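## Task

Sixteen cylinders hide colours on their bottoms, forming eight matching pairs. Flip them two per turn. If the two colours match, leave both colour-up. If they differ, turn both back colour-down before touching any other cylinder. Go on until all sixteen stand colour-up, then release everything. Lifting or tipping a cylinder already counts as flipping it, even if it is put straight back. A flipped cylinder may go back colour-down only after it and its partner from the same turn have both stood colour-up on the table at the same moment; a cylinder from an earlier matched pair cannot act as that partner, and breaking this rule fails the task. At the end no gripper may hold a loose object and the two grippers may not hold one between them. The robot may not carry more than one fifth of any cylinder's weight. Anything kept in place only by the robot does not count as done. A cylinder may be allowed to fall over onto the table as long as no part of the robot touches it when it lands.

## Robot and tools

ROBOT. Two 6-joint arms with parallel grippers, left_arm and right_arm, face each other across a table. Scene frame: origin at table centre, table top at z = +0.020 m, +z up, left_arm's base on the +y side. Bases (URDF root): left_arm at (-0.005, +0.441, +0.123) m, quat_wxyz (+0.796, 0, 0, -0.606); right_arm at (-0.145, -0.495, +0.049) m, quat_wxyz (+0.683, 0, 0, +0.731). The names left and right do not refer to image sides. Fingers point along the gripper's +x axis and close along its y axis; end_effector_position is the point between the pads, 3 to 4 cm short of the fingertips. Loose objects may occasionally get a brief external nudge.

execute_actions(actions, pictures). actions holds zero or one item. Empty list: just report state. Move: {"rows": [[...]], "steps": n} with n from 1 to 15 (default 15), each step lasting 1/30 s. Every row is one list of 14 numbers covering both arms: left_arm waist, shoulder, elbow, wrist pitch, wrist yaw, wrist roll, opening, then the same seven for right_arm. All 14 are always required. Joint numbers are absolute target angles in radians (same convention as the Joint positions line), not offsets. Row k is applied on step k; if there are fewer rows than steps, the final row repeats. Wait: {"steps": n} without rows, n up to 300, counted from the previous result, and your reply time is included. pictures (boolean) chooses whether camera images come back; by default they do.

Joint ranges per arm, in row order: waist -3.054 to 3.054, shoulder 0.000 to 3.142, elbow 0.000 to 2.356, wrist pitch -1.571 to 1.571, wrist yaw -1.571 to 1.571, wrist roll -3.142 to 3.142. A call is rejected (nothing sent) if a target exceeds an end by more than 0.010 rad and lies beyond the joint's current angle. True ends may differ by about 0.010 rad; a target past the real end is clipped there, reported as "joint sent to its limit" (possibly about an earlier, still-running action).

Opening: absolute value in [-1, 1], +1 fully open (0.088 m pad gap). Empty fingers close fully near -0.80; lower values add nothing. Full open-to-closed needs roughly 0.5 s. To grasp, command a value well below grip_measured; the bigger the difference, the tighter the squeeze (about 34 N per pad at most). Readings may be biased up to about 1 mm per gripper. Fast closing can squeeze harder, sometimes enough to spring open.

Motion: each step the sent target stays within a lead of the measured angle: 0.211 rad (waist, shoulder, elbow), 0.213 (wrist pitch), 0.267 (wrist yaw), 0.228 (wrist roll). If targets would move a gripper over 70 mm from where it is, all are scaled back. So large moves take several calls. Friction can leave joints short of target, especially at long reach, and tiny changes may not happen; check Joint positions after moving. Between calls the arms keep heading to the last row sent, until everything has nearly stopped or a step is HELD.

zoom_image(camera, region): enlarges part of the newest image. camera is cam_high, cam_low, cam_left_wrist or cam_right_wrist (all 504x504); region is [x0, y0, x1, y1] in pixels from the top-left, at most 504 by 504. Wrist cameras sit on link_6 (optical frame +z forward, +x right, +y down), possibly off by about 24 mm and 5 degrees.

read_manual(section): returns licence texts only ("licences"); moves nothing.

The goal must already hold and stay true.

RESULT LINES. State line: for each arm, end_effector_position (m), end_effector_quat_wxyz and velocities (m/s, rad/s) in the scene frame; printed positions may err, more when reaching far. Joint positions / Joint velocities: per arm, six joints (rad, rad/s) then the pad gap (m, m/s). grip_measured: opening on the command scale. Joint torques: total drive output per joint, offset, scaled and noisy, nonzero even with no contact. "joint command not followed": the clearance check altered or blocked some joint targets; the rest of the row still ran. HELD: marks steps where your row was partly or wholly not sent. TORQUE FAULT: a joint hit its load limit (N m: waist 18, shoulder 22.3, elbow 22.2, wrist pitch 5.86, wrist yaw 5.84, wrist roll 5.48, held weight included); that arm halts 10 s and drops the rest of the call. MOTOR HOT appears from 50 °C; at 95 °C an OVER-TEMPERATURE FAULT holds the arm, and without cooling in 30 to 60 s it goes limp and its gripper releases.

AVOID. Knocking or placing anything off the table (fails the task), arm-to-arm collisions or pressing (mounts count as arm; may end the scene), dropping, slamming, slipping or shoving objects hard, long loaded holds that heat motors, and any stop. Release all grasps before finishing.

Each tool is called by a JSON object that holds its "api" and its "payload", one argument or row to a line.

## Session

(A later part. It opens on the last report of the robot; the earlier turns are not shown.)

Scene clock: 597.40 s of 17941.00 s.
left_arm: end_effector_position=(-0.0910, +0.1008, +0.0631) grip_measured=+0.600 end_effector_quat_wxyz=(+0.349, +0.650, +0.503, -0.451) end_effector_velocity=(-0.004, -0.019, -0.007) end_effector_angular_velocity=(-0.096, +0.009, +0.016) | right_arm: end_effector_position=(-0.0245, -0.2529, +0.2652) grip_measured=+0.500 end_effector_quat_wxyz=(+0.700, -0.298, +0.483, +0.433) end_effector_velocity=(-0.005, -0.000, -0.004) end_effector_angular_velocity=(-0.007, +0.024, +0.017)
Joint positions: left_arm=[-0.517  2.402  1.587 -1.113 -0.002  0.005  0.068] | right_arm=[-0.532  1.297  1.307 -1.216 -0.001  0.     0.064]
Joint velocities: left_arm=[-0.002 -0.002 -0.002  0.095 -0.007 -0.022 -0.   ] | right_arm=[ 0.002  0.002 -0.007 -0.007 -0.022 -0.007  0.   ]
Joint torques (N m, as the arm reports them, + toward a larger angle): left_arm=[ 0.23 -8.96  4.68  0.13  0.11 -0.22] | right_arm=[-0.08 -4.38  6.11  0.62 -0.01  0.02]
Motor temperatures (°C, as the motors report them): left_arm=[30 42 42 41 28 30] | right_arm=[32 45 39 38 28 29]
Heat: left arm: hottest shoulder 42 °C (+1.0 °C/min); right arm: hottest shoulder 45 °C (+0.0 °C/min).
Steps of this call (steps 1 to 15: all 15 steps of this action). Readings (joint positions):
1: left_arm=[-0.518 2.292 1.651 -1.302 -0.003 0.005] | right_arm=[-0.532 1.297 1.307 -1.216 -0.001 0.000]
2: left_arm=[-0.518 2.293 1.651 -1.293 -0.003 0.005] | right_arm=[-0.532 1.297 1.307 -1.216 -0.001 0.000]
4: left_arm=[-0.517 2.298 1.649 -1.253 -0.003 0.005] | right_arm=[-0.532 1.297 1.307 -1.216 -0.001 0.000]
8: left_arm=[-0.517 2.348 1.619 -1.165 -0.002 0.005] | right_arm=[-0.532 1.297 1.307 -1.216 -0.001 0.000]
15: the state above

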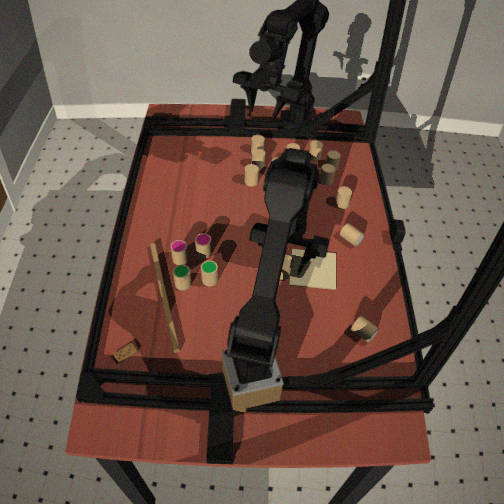

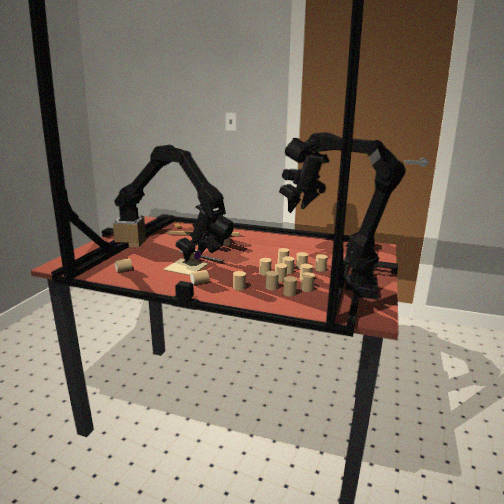

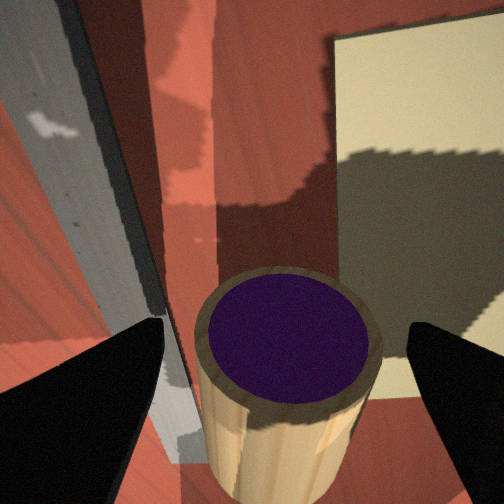

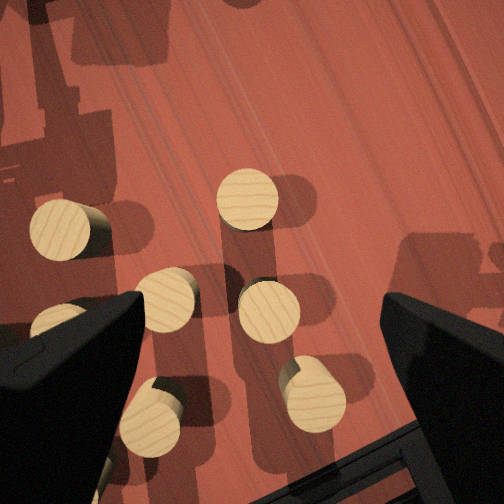

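{"api": "execute_actions", "payload": {
  "actions": [
    {"rows":[[-0.515,2.385,1.555,-1.09,0,0,0.5,-0.532,1.3,1.3,-1.216,0,0,0.5],[-0.515,2.37,1.524,-1.074,0,0,0.5,-0.532,1.3,1.3,-1.216,0,0,0.5]],"steps":10}
  ],
  "pictures": false
}}

{"api": "execute_actions", "payload": {
  "actions": [
    {"rows":[[-0.515,2.37,1.524,-1.074,0,0,-0.7,-0.532,1.3,1.3,-1.216,0,0,0.5]],"steps":12}
  ]
}}

Scene clock: 600.87 s of 17941.00 s.
left_arm: end_effector_position=(-0.0897, +0.1069, +0.0616) grip_measured=+0.503 end_effector_quat_wxyz=(+0.351, +0.647, +0.502, -0.454) end_effector_velocity=(+0.000, +0.001, +0.002) end_effector_angular_velocity=(-0.009, -0.007, +0.002) | right_arm: end_effector_position=(-0.0245, -0.2528, +0.2651) grip_measured=+0.500 end_effector_quat_wxyz=(+0.700, -0.298, +0.483, +0.433) end_effector_velocity=(-0.002, -0.005, -0.001) end_effector_angular_velocity=(-0.013, +0.011, +0.002)
Joint positions: left_arm=[-0.517  2.377  1.535 -1.076 -0.001  0.005  0.064] | right_arm=[-0.532  1.297  1.307 -1.216 -0.001  0.     0.064]
Joint velocities: left_arm=[-0.002 -0.012 -0.012  0.007 -0.007 -0.007 -0.001] | right_arm=[-0.007 -0.007 -0.002 -0.022 -0.007 -0.007 -0.   ]
Joint torques (N m, as the arm reports them, + toward a larger angle): left_arm=[ 0.19 -9.39  3.44 -0.06  0.06 -0.21] | right_arm=[-0.09 -4.36  6.13  0.64 -0.01  0.  ]
Motor temperatures (°C, as the motors report them): left_arm=[30 43 41 40 28 30] | right_arm=[32 44 39 38 28 29]
Heat: left arm: hottest shoulder 43 °C (+2.0 °C/min); right arm: hottest shoulder 44 °C (-1.0 °C/min).
Steps of this call (steps 1 to 15: the robot went on to your last target; steps 16 to 90: nothing new was sent; then 0.13 s passed at rest; steps 91 to 100: all 10 steps of this action). Readings (joint positions):
91: left_arm=[-0.517 2.401 1.583 -1.103 -0.001 0.005] | right_arm=[-0.532 1.297 1.307 -1.216 -0.001 0.000]
92: left_arm=[-0.517 2.395 1.571 -1.093 -0.001 0.005] | right_arm=[-0.532 1.297 1.307 -1.216 -0.001 0.000]
94: left_arm=[-0.517 2.382 1.550 -1.085 -0.001 0.005] | right_arm=[-0.532 1.297 1.307 -1.216 -0.001 0.000]
98: left_arm=[-0.517 2.378 1.536 -1.077 -0.001 0.005] | right_arm=[-0.532 1.297 1.307 -1.216 -0.001 0.000]
100: the state above

Scene clock: 601.27 s of 17941.00 s.
left_arm: end_effector_position=(-0.0897, +0.1078, +0.0617) grip_measured=+0.020 end_effector_quat_wxyz=(+0.351, +0.647, +0.503, -0.454) end_effector_velocity=(-0.000, -0.003, +0.001) end_effector_angular_velocity=(-0.015, -0.011, +0.016) | right_arm: end_effector_position=(-0.0245, -0.2529, +0.2650) grip_measured=+0.500 end_effector_quat_wxyz=(+0.700, -0.298, +0.483, +0.433) end_effector_velocity=(+0.001, -0.002, -0.002) end_effector_angular_velocity=(-0.013, +0.002, -0.012)
Joint positions: left_arm=[-0.517  2.375  1.531 -1.076  0.001  0.005  0.04 ] | right_arm=[-0.532  1.297  1.306 -1.216 -0.001  0.     0.064]
Joint velocities: left_arm=[-0.002 -0.002  0.002  0.007 -0.007 -0.022 -0.001] | right_arm=[-0.002  0.002 -0.002 -0.007  0.007  0.007 -0.   ]
Joint torques (N m, as the arm reports them, + toward a larger angle): left_arm=[ 0.16 -9.2   3.73 -0.06  0.   -0.21] | right_arm=[-0.05 -4.48  6.09  0.63 -0.02  0.02]
Motor temperatures (°C, as the motors report them): left_arm=[30 44 41 40 28 30] | right_arm=[32 44 39 38 28 29]
Heat: left arm: hottest shoulder 44 °C (+3.0 °C/min); right arm: hottest shoulder 44 °C (-1.0 °C/min).
Steps of this call (steps 1 to 12: all 12 steps of this action). Readings (joint positions):
1: left_arm=[-0.517 2.376 1.534 -1.076 -0.001 0.005] | right_arm=[-0.532 1.297 1.307 -1.216 -0.001 0.000]
2: left_arm=[-0.517 2.376 1.534 -1.077 0.000 0.005] | right_arm=[-0.532 1.297 1.307 -1.216 -0.001 0.000]
4: left_arm=[-0.517 2.375 1.533 -1.077 0.003 0.005] | right_arm=[-0.532 1.297 1.307 -1.216 -0.001 0.000]
8: left_arm=[-0.517 2.375 1.531 -1.076 0.001 0.005] | right_arm=[-0.532 1.297 1.306 -1.216 -0.001 0.000]
12: the state above

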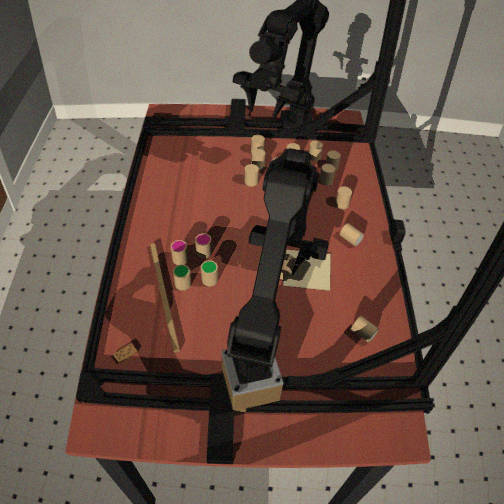

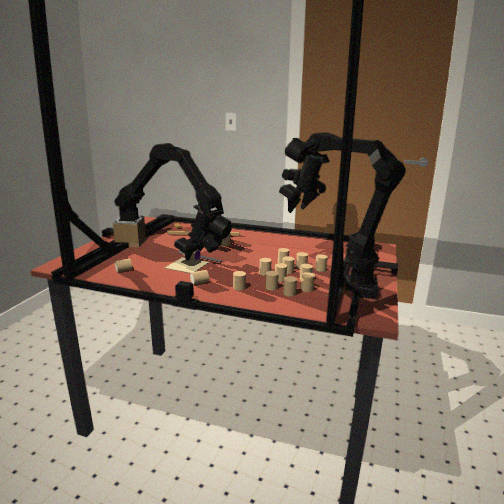

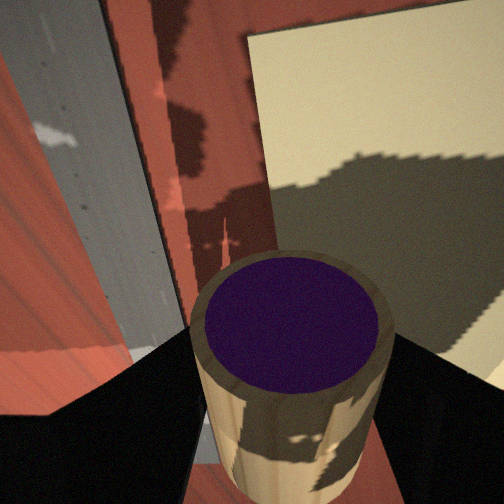

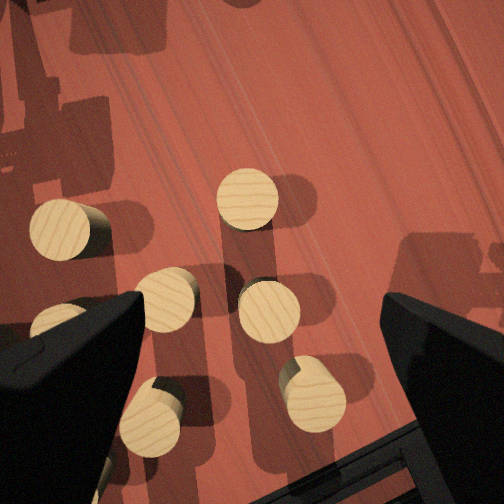

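{"api": "execute_actions", "payload": {
  "actions": [
    {"rows":[[-0.515,2.34,1.54,-1.1,0,0,-0.7,-0.532,1.3,1.3,-1.216,0,0,0.5],[-0.515,2.3,1.55,-1.1,0,0,-0.7,-0.532,1.3,1.3,-1.216,0,0,0.5],[-0.515,2.2,1.55,-1.1,0,0,-0.7,-0.532,1.3,1.3,-1.216,0,0,0.5],[-0.515,2.1,1.55,-1.1,0,0,-0.7,-0.532,1.3,1.3,-1.216,0,0,0.5],[-0.515,1.5,1.55,-1.1,0,0,-0.7,-0.532,1.3,1.3,-1.216,0,0,0.5],[-0.515,1.5,1.55,-1.1,0,0,-0.7,-0.532,1.3,1.3,-1.216,0,0,0.5],[-0.515,1.5,1.55,-1.1,0,0,-0.7,-0.532,1.3,1.3,-1.216,0,0,0.5],[-0.33,1.5,1.0,-0.5,0,0,-0.7,-0.532,1.3,1.3,-1.216,0,0,0.5]],"steps":15}
  ],
  "pictures": false
}}

{"api": "execute_actions", "payload": {
  "actions": [
    {"rows":[[-0.33,1.5,0.7,0.6,0,0,-0.7,-0.532,1.3,1.3,-1.216,0,0,0.5]],"steps":15}
  ],
  "pictures": false
}}

{"api": "execute_actions", "payload": {
  "actions": [
    {"rows":[[-0.33,1.5,0.6,0.7,0,0,-0.7,-0.532,1.3,1.3,-1.216,0,0,0.5],[-0.33,1.5,0.6,0.7,0,0,-0.7,-0.532,1.3,1.3,-1.216,0,0,0.5],[-0.33,1.5,0.6,0.7,0,0,-0.7,-0.532,1.3,1.3,-1.216,0,0,0.5],[-0.33,1.5,0.6,0.7,0,0,-0.7,-0.532,1.3,1.3,-1.216,0,0,0.5],[-0.33,2.181,0.544,1.288,0,0,-0.7,-0.532,1.3,1.3,-1.216,0,0,0.5]],"steps":15}
  ],
  "pictures": false
}}

{"api": "execute_actions", "payload": {
  "actions": [
    {"rows":[[-0.33,2.181,0.544,1.288,0,0,-0.7,-0.532,1.3,1.3,-1.216,0,0,0.5]],"steps":10}
  ]
}}

Scene clock: 617.30 s of 17941.00 s.
left_arm: end_effector_position=(-0.0207, +0.0720, +0.2149) grip_measured=+0.014 end_effector_quat_wxyz=(+0.582, +0.394, +0.373, -0.606) end_effector_velocity=(-0.016, +0.176, +0.241) end_effector_angular_velocity=(-1.286, +0.052, -0.056) | right_arm: end_effector_position=(-0.0245, -0.2530, +0.2645) grip_measured=+0.500 end_effector_quat_wxyz=(+0.700, -0.298, +0.483, +0.433) end_effector_velocity=(+0.002, -0.004, +0.000) end_effector_angular_velocity=(-0.004, -0.003, -0.017)
Joint positions: left_arm=[-0.313  1.642  1.094 -0.599 -0.005  0.004  0.04 ] | right_arm=[-0.532  1.298  1.305 -1.216 -0.001  0.     0.064]
Joint velocities: left_arm=[-0.066 -1.751 -1.365  0.901 -0.007 -0.007 -0.001] | right_arm=[-0.007 -0.007 -0.002 -0.007  0.007  0.007 -0.001]
Joint torques (N m, as the arm reports them, + toward a larger angle): left_arm=[-1.45 -7.58  7.3   1.78  0.16 -0.18] | right_arm=[-0.04 -4.46  6.28  0.65  0.01  0.01]
Motor temperatures (°C, as the motors report them): left_arm=[30 49 40 38 28 30] | right_arm=[31 42 39 38 28 29]
Heat: left arm: hottest shoulder 49 °C (+7.0 °C/min); right arm: hottest shoulder 42 °C (-3.0 °C/min).
Steps of this call (steps 1 to 15: the robot went on to your last target; steps 16 to 466: nothing new was sent; steps 467 to 481: all 15 steps of this action). Readings (joint positions):
467: left_arm=[-0.517 2.371 1.530 -1.077 0.001 0.004] | right_arm=[-0.532 1.298 1.305 -1.216 -0.001 0.000]
468: left_arm=[-0.517 2.363 1.531 -1.084 0.001 0.004] | right_arm=[-0.532 1.298 1.305 -1.216 -0.001 0.000]
470: left_arm=[-0.517 2.307 1.528 -1.095 0.001 0.004] | right_arm=[-0.532 1.298 1.305 -1.216 -0.001 0.000]
474: left_arm=[-0.508 2.101 1.503 -1.042 0.009 0.004] | right_arm=[-0.532 1.298 1.305 -1.216 -0.001 0.000]
481: the state above

Scene clock: 617.80 s of 17941.00 s.
left_arm: end_effector_position=(-0.0296, +0.0277, +0.2614) grip_measured=+0.014 end_effector_quat_wxyz=(+0.671, +0.159, +0.147, -0.709) end_effector_velocity=(-0.008, -0.174, +0.375) end_effector_angular_velocity=(-1.894, +0.111, +0.021) | right_arm: end_effector_position=(-0.0245, -0.2530, +0.2645) grip_measured=+0.500 end_effector_quat_wxyz=(+0.700, -0.298, +0.483, +0.433) end_effector_velocity=(-0.005, +0.001, -0.002) end_effector_angular_velocity=(+0.003, +0.034, +0.017)
Joint positions: left_arm=[-0.33   1.509  0.697  0.375 -0.005  0.004  0.04 ] | right_arm=[-0.532  1.298  1.305 -1.216 -0.001  0.     0.064]
Joint velocities: left_arm=[-0.002 -0.002 -0.002  1.897 -0.022 -0.007  0.   ] | right_arm=[-0.002  0.002 -0.002 -0.007 -0.037 -0.007 -0.   ]
Joint torques (N m, as the arm reports them, + toward a larger angle): left_arm=[-0.03 -6.33  7.43  2.16  0.19 -0.18] | right_arm=[-0.12 -4.43  6.24  0.61 -0.01  0.01]
Motor temperatures (°C, as the motors report them): left_arm=[30 49 40 38 28 30] | right_arm=[31 42 39 38 28 29]
Heat: left arm: hottest shoulder 49 °C (+7.1 °C/min); right arm: hottest shoulder 42 °C (-4.1 °C/min).
Steps of this call (steps 1 to 15: all 15 steps of this action). Readings (joint positions):
1: left_arm=[-0.317 1.591 1.038 -0.540 -0.005 0.004] | right_arm=[-0.532 1.298 1.305 -1.216 -0.001 0.000]
2: left_arm=[-0.322 1.549 0.980 -0.462 -0.005 0.004] | right_arm=[-0.532 1.298 1.305 -1.216 -0.001 0.000]
4: left_arm=[-0.329 1.505 0.868 -0.323 -0.005 0.004] | right_arm=[-0.532 1.298 1.305 -1.216 -0.001 0.000]
8: left_arm=[-0.330 1.513 0.713 -0.087 -0.005 0.004] | right_arm=[-0.532 1.298 1.305 -1.216 -0.001 0.000]
15: the state above

Scene clock: 618.30 s of 17941.00 s.
left_arm: end_effector_position=(-0.0301, +0.0189, +0.1318) grip_measured=+0.015 end_effector_quat_wxyz=(+0.677, +0.126, +0.116, -0.716) end_effector_velocity=(+0.009, +0.106, -0.365) end_effector_angular_velocity=(+0.796, -0.062, +0.016) | right_arm: end_effector_position=(-0.0245, -0.2530, +0.2645) grip_measured=+0.500 end_effector_quat_wxyz=(+0.700, -0.298, +0.483, +0.433) end_effector_velocity=(-0.002, -0.003, -0.001) end_effector_angular_velocity=(-0.007, +0.002, +0.021)
Joint positions: left_arm=[-0.33   2.126  0.546  1.235 -0.005  0.004  0.04 ] | right_arm=[-0.532  1.298  1.305 -1.216 -0.001  0.     0.064]
Joint velocities: left_arm=[-0.002  0.989 -0.11   0.3   -0.022  0.007  0.   ] | right_arm=[-0.002 -0.007 -0.007 -0.007 -0.007 -0.022 -0.   ]
Joint torques (N m, as the arm reports them, + toward a larger angle): left_arm=[-0.04 -8.1   4.02  3.03  0.18 -0.17] | right_arm=[-0.04 -4.43  6.22  0.63 -0.01  0.02]
Motor temperatures (°C, as the motors report them): left_arm=[30 48 40 38 28 30] | right_arm=[31 42 39 38 28 29]
Heat: left arm: hottest shoulder 48 °C (+6.0 °C/min); right arm: hottest shoulder 42 °C (-4.0 °C/min).
Steps of this call (steps 1 to 15: all 15 steps of this action). Readings (joint positions):
1: left_arm=[-0.330 1.509 0.683 0.451 -0.005 0.004] | right_arm=[-0.532 1.298 1.305 -1.216 -0.001 0.000]
2: left_arm=[-0.330 1.504 0.663 0.518 -0.005 0.004] | right_arm=[-0.532 1.298 1.305 -1.216 -0.001 0.000]
4: left_arm=[-0.330 1.500 0.631 0.613 -0.005 0.004] | right_arm=[-0.532 1.298 1.305 -1.216 -0.001 0.000]
8: left_arm=[-0.330 1.706 0.580 0.889 -0.005 0.004] | right_arm=[-0.532 1.298 1.305 -1.216 -0.001 0.000]
15: the state above

Scene clock: 618.63 s of 17941.00 s.
left_arm: end_effector_position=(-0.0299, +0.0223, +0.1198) grip_measured=+0.015 end_effector_quat_wxyz=(+0.676, +0.129, +0.118, -0.715) end_effector_velocity=(+0.000, +0.001, -0.001) end_effector_angular_velocity=(+0.008, +0.018, +0.012) | right_arm: end_effector_position=(-0.0245, -0.2530, +0.2645) grip_measured=+0.500 end_effector_quat_wxyz=(+0.700, -0.298, +0.483, +0.433) end_effector_velocity=(-0.004, +0.000, -0.002) end_effector_angular_velocity=(-0.003, +0.022, +0.017)
Joint positions: left_arm=[-0.33   2.178  0.541  1.285 -0.005  0.004  0.04 ] | right_arm=[-0.532  1.298  1.305 -1.216 -0.001  0.     0.064]
Joint velocities: left_arm=[-0.002 -0.002 -0.002 -0.007 -0.007 -0.022 -0.   ] | right_arm=[ 0.002  0.002 -0.002 -0.007 -0.022 -0.007  0.   ]
Joint torques (N m, as the arm reports them, + toward a larger angle): left_arm=[-0.02 -6.21  3.62  2.2   0.18 -0.17] | right_arm=[-0.04 -4.47  6.22  0.63 -0.03  0.02]
Motor temperatures (°C, as the motors report them): left_arm=[30 48 40 38 28 30] | right_arm=[31 42 39 38 28 29]
Heat: left arm: hottest shoulder 48 °C (+6.0 °C/min); right arm: hottest shoulder 42 °C (-4.0 °C/min).
Steps of this call (steps 1 to 10: all 10 steps of this action). Readings (joint positions):
1: left_arm=[-0.330 2.152 0.543 1.246 -0.005 0.004] | right_arm=[-0.532 1.298 1.305 -1.216 -0.001 0.000]
2: left_arm=[-0.330 2.168 0.539 1.256 -0.005 0.004] | right_arm=[-0.532 1.298 1.305 -1.216 -0.001 0.000]
4: left_arm=[-0.330 2.178 0.538 1.274 -0.005 0.004] | right_arm=[-0.532 1.298 1.305 -1.216 -0.001 0.000]
8: left_arm=[-0.330 2.178 0.541 1.285 -0.005 0.004] | right_arm=[-0.532 1.298 1.305 -1.216 -0.001 0.000]
10: the state above

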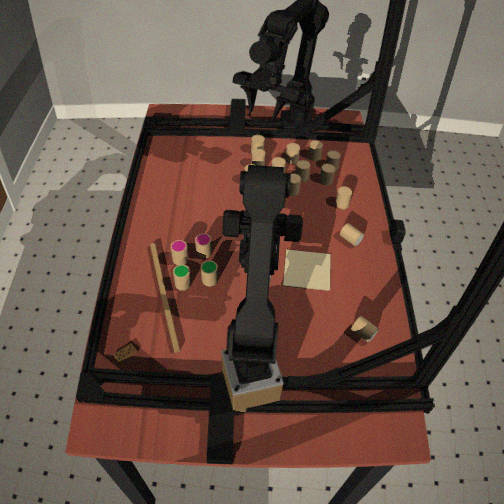

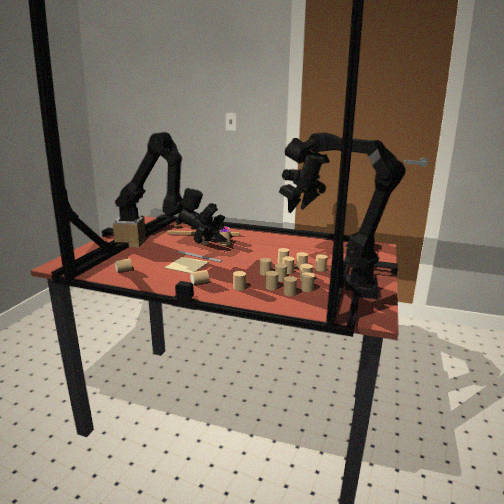

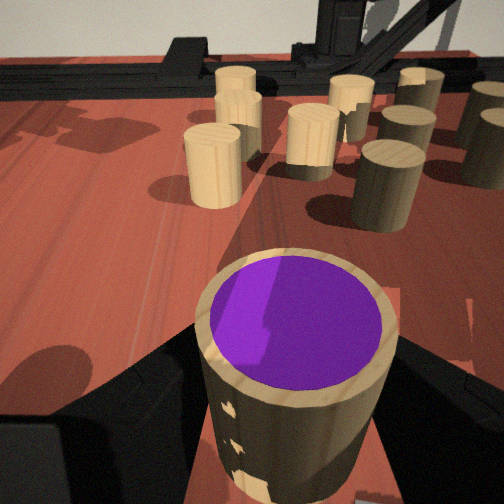

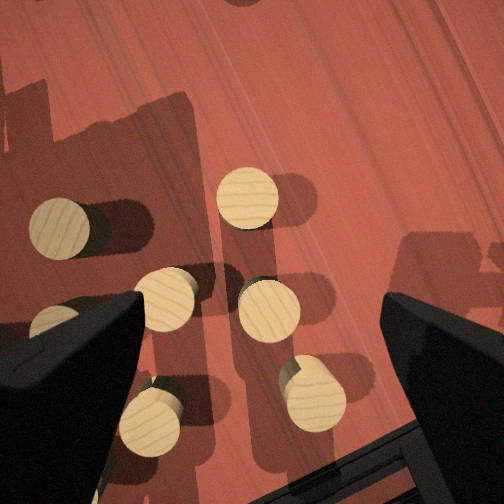

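{"api": "execute_actions", "payload": {
  "actions": [
    {"rows":[[-0.29,2.2,0.548,1.305,0,0,-0.7,-0.532,1.3,1.3,-1.216,0,0,0.5],[-0.29,2.225,0.553,1.325,0,0,-0.7,-0.532,1.3,1.3,-1.216,0,0,0.5],[-0.29,2.25,0.559,1.345,0,0,-0.7,-0.532,1.3,1.3,-1.216,0,0,0.5],[-0.29,2.275,0.564,1.365,0,0,-0.7,-0.532,1.3,1.3,-1.216,0,0,0.5],[-0.29,2.3,0.57,1.385,0,0,-0.7,-0.532,1.3,1.3,-1.216,0,0,0.5],[-0.29,2.325,0.575,1.405,0,0,-0.7,-0.532,1.3,1.3,-1.216,0,0,0.5],[-0.29,2.35,0.58,1.425,0,0,-0.7,-0.532,1.3,1.3,-1.216,0,0,0.5],[-0.29,2.37,0.585,1.44,0,0,-0.7,-0.532,1.3,1.3,-1.216,0,0,0.5],[-0.29,2.385,0.588,1.45,0,0,-0.7,-0.532,1.3,1.3,-1.216,0,0,0.5],[-0.29,2.4,0.591,1.46,0,0,-0.7,-0.532,1.3,1.3,-1.216,0,0,0.5],[-0.29,2.416,0.595,1.472,0,0,-0.7,-0.532,1.3,1.3,-1.216,0,0,0.5]],"steps":15}
  ]
}}

{"api": "zoom_image", "payload": {
  "camera": "cam_low",
  "region": [160,200,280,290]
}}

Scene clock: 624.70 s of 17941.00 s.
left_arm: end_effector_position=(-0.0145, +0.0227, +0.0747) grip_measured=+0.015 end_effector_quat_wxyz=(+0.688, +0.129, +0.124, -0.703) end_effector_velocity=(+0.000, -0.002, -0.006) end_effector_angular_velocity=(-0.032, +0.005, +0.007) | right_arm: end_effector_position=(-0.0246, -0.2530, +0.2643) grip_measured=+0.500 end_effector_quat_wxyz=(+0.700, -0.298, +0.484, +0.433) end_effector_velocity=(-0.002, -0.006, -0.003) end_effector_angular_velocity=(-0.024, +0.011, +0.016)
Joint positions: left_arm=[-0.291  2.407  0.587  1.461 -0.     0.004  0.04 ] | right_arm=[-0.532  1.298  1.305 -1.216 -0.001  0.     0.064]
Joint velocities: left_arm=[-0.002  0.066  0.017  0.081 -0.007 -0.007 -0.   ] | right_arm=[-0.007 -0.002 -0.007 -0.022 -0.007 -0.022  0.   ]
Joint torques (N m, as the arm reports them, + toward a larger angle): left_arm=[ 0.06 -6.44  2.95  2.39  0.03 -0.17] | right_arm=[-0.01 -4.45  6.25  0.65 -0.01  0.01]
Motor temperatures (°C, as the motors report them): left_arm=[30 48 39 39 28 30] | right_arm=[31 42 39 38 28 29]
Heat: left arm: hottest shoulder 48 °C (+6.1 °C/min); right arm: hottest shoulder 42 °C (-5.1 °C/min).
Steps of this call (steps 1 to 15: the robot went on to your last target; steps 16 to 167: nothing new was sent; steps 168 to 182: all 15 steps of this action). Readings (joint positions):
168: left_arm=[-0.327 2.181 0.541 1.289 -0.002 0.004] | right_arm=[-0.532 1.298 1.305 -1.216 -0.001 0.000]
169: left_arm=[-0.319 2.188 0.543 1.301 -0.001 0.004] | right_arm=[-0.532 1.298 1.305 -1.216 -0.001 0.000]
171: left_arm=[-0.301 2.219 0.551 1.330 -0.001 0.004] | right_arm=[-0.532 1.298 1.305 -1.216 -0.001 0.000]
175: left_arm=[-0.291 2.312 0.570 1.398 -0.000 0.004] | right_arm=[-0.532 1.298 1.305 -1.216 -0.001 0.000]
182: the state above

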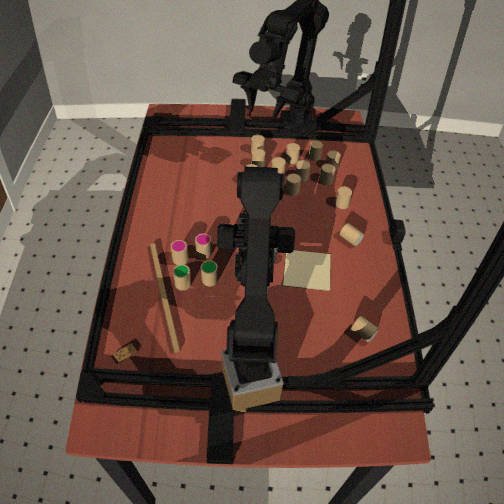

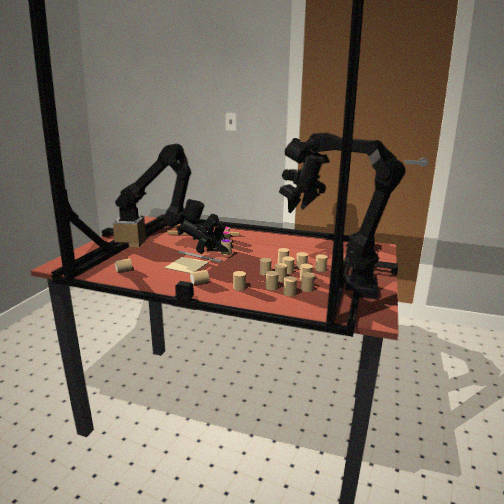

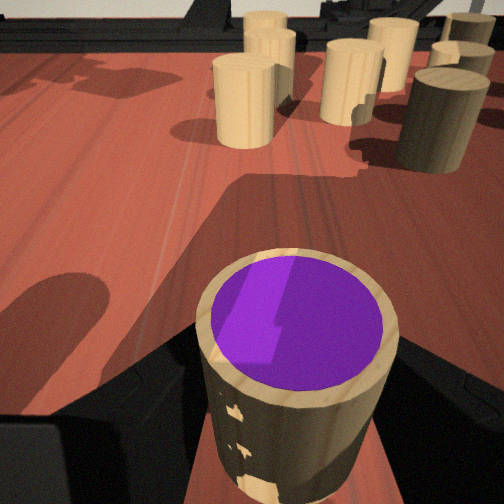

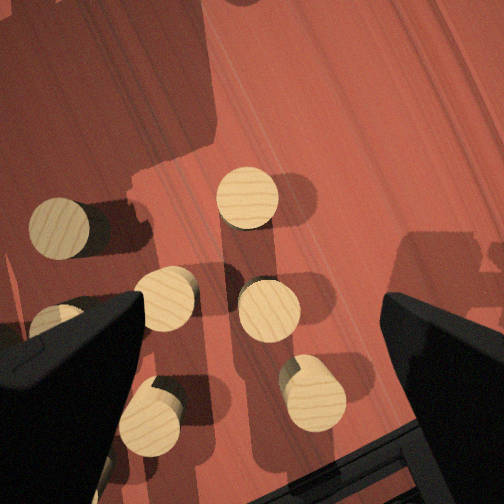

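Region (160, 200, 280, 290) of cam_low's 504x504 image, scaled by 4.200, with more detail than that image has; it fills the top 378 rows of this view, and the rest is white.

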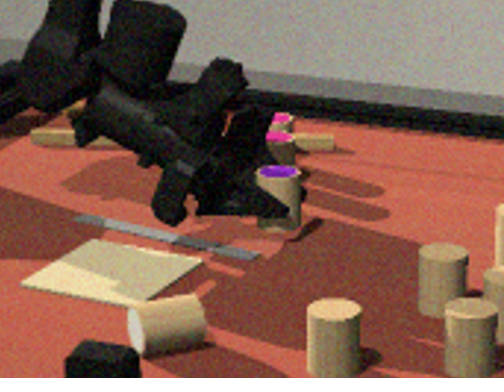

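Lower by ~8 mm slowly.

{"api": "execute_actions", "payload": {
  "actions": [
    {"rows":[[-0.29,2.425,0.597,1.48,0,0,-0.7,-0.532,1.3,1.3,-1.216,0,0,0.5],[-0.29,2.435,0.6,1.487,0,0,-0.7,-0.532,1.3,1.3,-1.216,0,0,0.5],[-0.29,2.445,0.603,1.494,0,0,-0.7,-0.532,1.3,1.3,-1.216,0,0,0.5],[-0.29,2.455,0.606,1.5,0,0,-0.7,-0.532,1.3,1.3,-1.216,0,0,0.5]],"steps":10}
  ],
  "pictures": false
}}

{"api": "execute_actions", "payload": {
  "actions": [
    {"rows":[[-0.29,2.465,0.61,1.507,0,0,-0.7,-0.532,1.3,1.3,-1.216,0,0,0.5],[-0.29,2.475,0.613,1.514,0,0,-0.7,-0.532,1.3,1.3,-1.216,0,0,0.5],[-0.29,2.485,0.616,1.52,0,0,-0.7,-0.532,1.3,1.3,-1.216,0,0,0.5]],"steps":10}
  ],
  "pictures": false
}}

Scene clock: 628.57 s of 17941.00 s.
left_arm: end_effector_position=(-0.0145, +0.0222, +0.0678) grip_measured=+0.014 end_effector_quat_wxyz=(+0.688, +0.127, +0.122, -0.704) end_effector_velocity=(+0.000, -0.002, +0.004) end_effector_angular_velocity=(-0.022, +0.005, +0.007) | right_arm: end_effector_position=(-0.0246, -0.2530, +0.2642) grip_measured=+0.500 end_effector_quat_wxyz=(+0.700, -0.299, +0.484, +0.433) end_effector_velocity=(+0.001, +0.001, -0.001) end_effector_angular_velocity=(-0.002, -0.010, +0.007)
Joint positions: left_arm=[-0.291  2.449  0.601  1.495 -0.     0.004  0.04 ] | right_arm=[-0.532  1.298  1.304 -1.216 -0.001  0.     0.064]
Joint velocities: left_arm=[-0.002  0.002  0.002  0.022 -0.007 -0.007 -0.   ] | right_arm=[ 0.002  0.002 -0.002  0.007  0.007 -0.007  0.   ]
Joint torques (N m, as the arm reports them, + toward a larger angle): left_arm=[ 0.11 -6.26  2.65  2.28  0.03 -0.16] | right_arm=[ 0.03 -4.49  6.21  0.6  -0.03  0.02]
Motor temperatures (°C, as the motors report them): left_arm=[30 48 39 40 28 30] | right_arm=[31 41 39 38 28 29]
Heat: left arm: hottest shoulder 48 °C (+6.0 °C/min); right arm: hottest shoulder 41 °C (-6.0 °C/min).
Steps of this call (steps 1 to 15: the robot went on to your last target; steps 16 to 106: nothing new was sent; steps 107 to 116: all 10 steps of this action). Readings (joint positions):
107: left_arm=[-0.291 2.411 0.591 1.471 -0.000 0.004] | right_arm=[-0.532 1.298 1.304 -1.216 -0.001 0.000]
108: left_arm=[-0.291 2.415 0.592 1.476 -0.000 0.004] | right_arm=[-0.532 1.298 1.304 -1.216 -0.001 0.000]
110: left_arm=[-0.291 2.427 0.597 1.486 -0.000 0.004] | right_arm=[-0.532 1.298 1.304 -1.216 -0.001 0.000]
114: left_arm=[-0.291 2.447 0.601 1.493 -0.000 0.004] | right_arm=[-0.532 1.298 1.304 -1.216 -0.001 0.000]
116: the state above

Scene clock: 628.90 s of 17941.00 s.
left_arm: end_effector_position=(-0.0145, +0.0219, +0.0624) grip_measured=+0.014 end_effector_quat_wxyz=(+0.689, +0.126, +0.121, -0.704) end_effector_velocity=(-0.004, -0.003, +0.006) end_effector_angular_velocity=(-0.027, -0.004, -0.017) | right_arm: end_effector_position=(-0.0246, -0.2530, +0.2642) grip_measured=+0.500 end_effector_quat_wxyz=(+0.700, -0.299, +0.484, +0.433) end_effector_velocity=(-0.004, -0.001, +0.000) end_effector_angular_velocity=(+0.004, +0.013, +0.026)
Joint positions: left_arm=[-0.291  2.479  0.611  1.516 -0.     0.003  0.04 ] | right_arm=[-0.532  1.298  1.304 -1.216 -0.001  0.     0.064]
Joint velocities: left_arm=[-0.007 -0.002  0.002  0.022  0.007  0.007 -0.   ] | right_arm=[-0.002 -0.007 -0.002 -0.007 -0.022 -0.022  0.   ]
Joint torques (N m, as the arm reports them, + toward a larger angle): left_arm=[ 0.06 -6.2   2.55  2.25  0.04 -0.16] | right_arm=[-0.09 -4.52  6.33  0.62 -0.01  0.01]
Motor temperatures (°C, as the motors report them): left_arm=[30 48 39 40 28 30] | right_arm=[31 41 39 38 28 29]
Heat: left arm: hottest shoulder 48 °C (+5.1 °C/min); right arm: hottest shoulder 41 °C (-6.1 °C/min).
Steps of this call (steps 1 to 10: all 10 steps of this action). Readings (joint positions):
1: left_arm=[-0.291 2.450 0.601 1.498 -0.000 0.004] | right_arm=[-0.532 1.298 1.304 -1.216 -0.001 0.000]
2: left_arm=[-0.291 2.454 0.604 1.503 -0.000 0.004] | right_arm=[-0.532 1.298 1.304 -1.216 -0.001 0.000]
4: left_arm=[-0.291 2.465 0.609 1.511 -0.000 0.004] | right_arm=[-0.532 1.298 1.304 -1.216 -0.001 0.000]
8: left_arm=[-0.291 2.478 0.611 1.514 -0.000 0.004] | right_arm=[-0.532 1.298 1.304 -1.216 -0.001 0.000]
10: the state above

{"api": "execute_actions", "payload": {
  "actions": [
    {"rows":[[-0.29,2.495,0.62,1.527,0,0,-0.7,-0.532,1.3,1.3,-1.216,0,0,0.5],[-0.29,2.505,0.624,1.533,0,0,-0.7,-0.532,1.3,1.3,-1.216,0,0,0.5],[-0.29,2.515,0.628,1.539,0,0,-0.7,-0.532,1.3,1.3,-1.216,0,0,0.5]],"steps":10}
  ]
}}

{"api": "zoom_image", "payload": {
  "camera": "cam_low",
  "region": [170,215,260,280]
}}

Scene clock: 632.70 s of 17941.00 s.
left_arm: end_effector_position=(-0.0144, +0.0195, +0.0610) grip_measured=+0.014 end_effector_quat_wxyz=(+0.690, +0.121, +0.116, -0.705) end_effector_velocity=(-0.002, +0.002, -0.003) end_effector_angular_velocity=(+0.013, +0.023, -0.002) | right_arm: end_effector_position=(-0.0246, -0.2530, +0.2641) grip_measured=+0.500 end_effector_quat_wxyz=(+0.700, -0.299, +0.484, +0.433) end_effector_velocity=(-0.001, -0.002, -0.001) end_effector_angular_velocity=(-0.005, +0.007, +0.007)
Joint positions: left_arm=[-0.291  2.501  0.625  1.54  -0.     0.003  0.04 ] | right_arm=[-0.532  1.298  1.304 -1.216 -0.001  0.     0.064]
Joint velocities: left_arm=[-0.002  0.002 -0.002 -0.007  0.007 -0.022 -0.   ] | right_arm=[-0.002 -0.002 -0.002 -0.007 -0.007 -0.007  0.   ]
Joint torques (N m, as the arm reports them, + toward a larger angle): left_arm=[ 0.09 -5.5   2.29  1.86  0.05 -0.15] | right_arm=[-0.04 -4.55  6.36  0.63 -0.01  0.03]
Motor temperatures (°C, as the motors report them): left_arm=[30 48 39 40 28 30] | right_arm=[31 41 39 38 28 29]
Heat: left arm: hottest shoulder 48 °C (+5.1 °C/min); right arm: hottest shoulder 41 °C (-6.1 °C/min).
Steps of this call (steps 1 to 15: the robot went on to your last target; steps 16 to 104: nothing new was sent; steps 105 to 114: all 10 steps of this action). Readings (joint positions):
105: left_arm=[-0.291 2.481 0.612 1.519 -0.000 0.003] | right_arm=[-0.532 1.298 1.304 -1.216 -0.001 0.000]
106: left_arm=[-0.291 2.484 0.614 1.523 -0.000 0.003] | right_arm=[-0.532 1.298 1.304 -1.216 -0.001 0.000]
108: left_arm=[-0.291 2.495 0.620 1.534 -0.000 0.003] | right_arm=[-0.532 1.298 1.304 -1.216 -0.001 0.000]
112: left_arm=[-0.291 2.500 0.624 1.540 -0.000 0.003] | right_arm=[-0.532 1.298 1.304 -1.216 -0.001 0.000]
114: the state above

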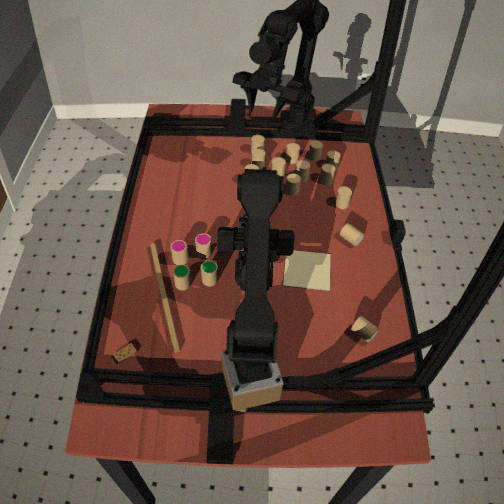

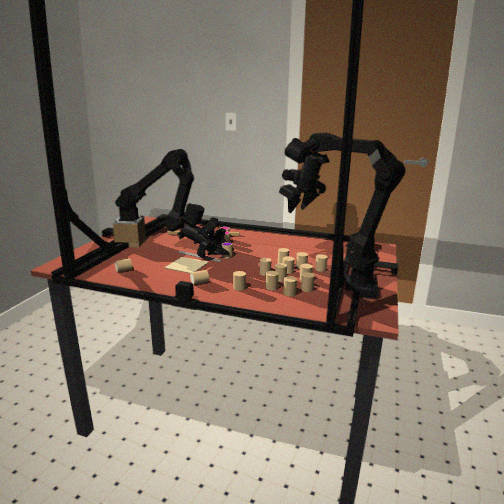

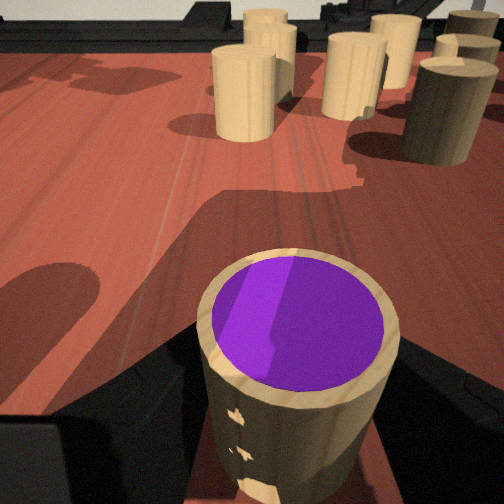

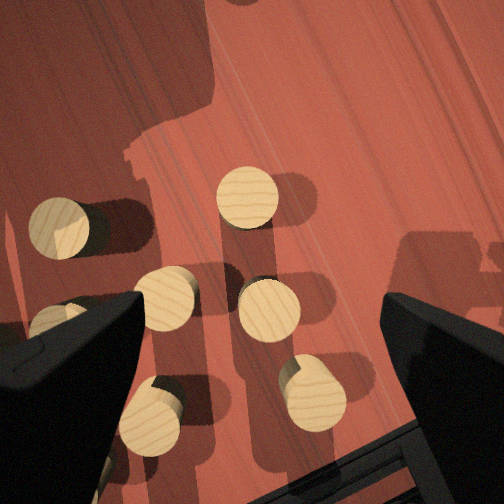

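Region (170, 215, 260, 280) of cam_low's 504x504 image, scaled by 5.600, with more detail than that image has.

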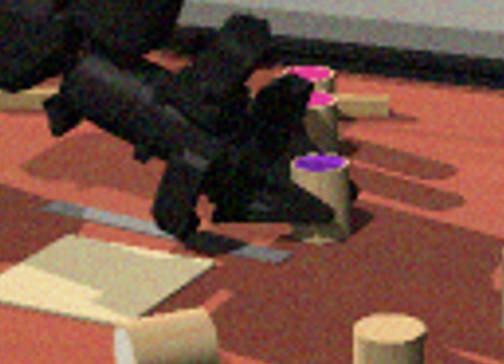

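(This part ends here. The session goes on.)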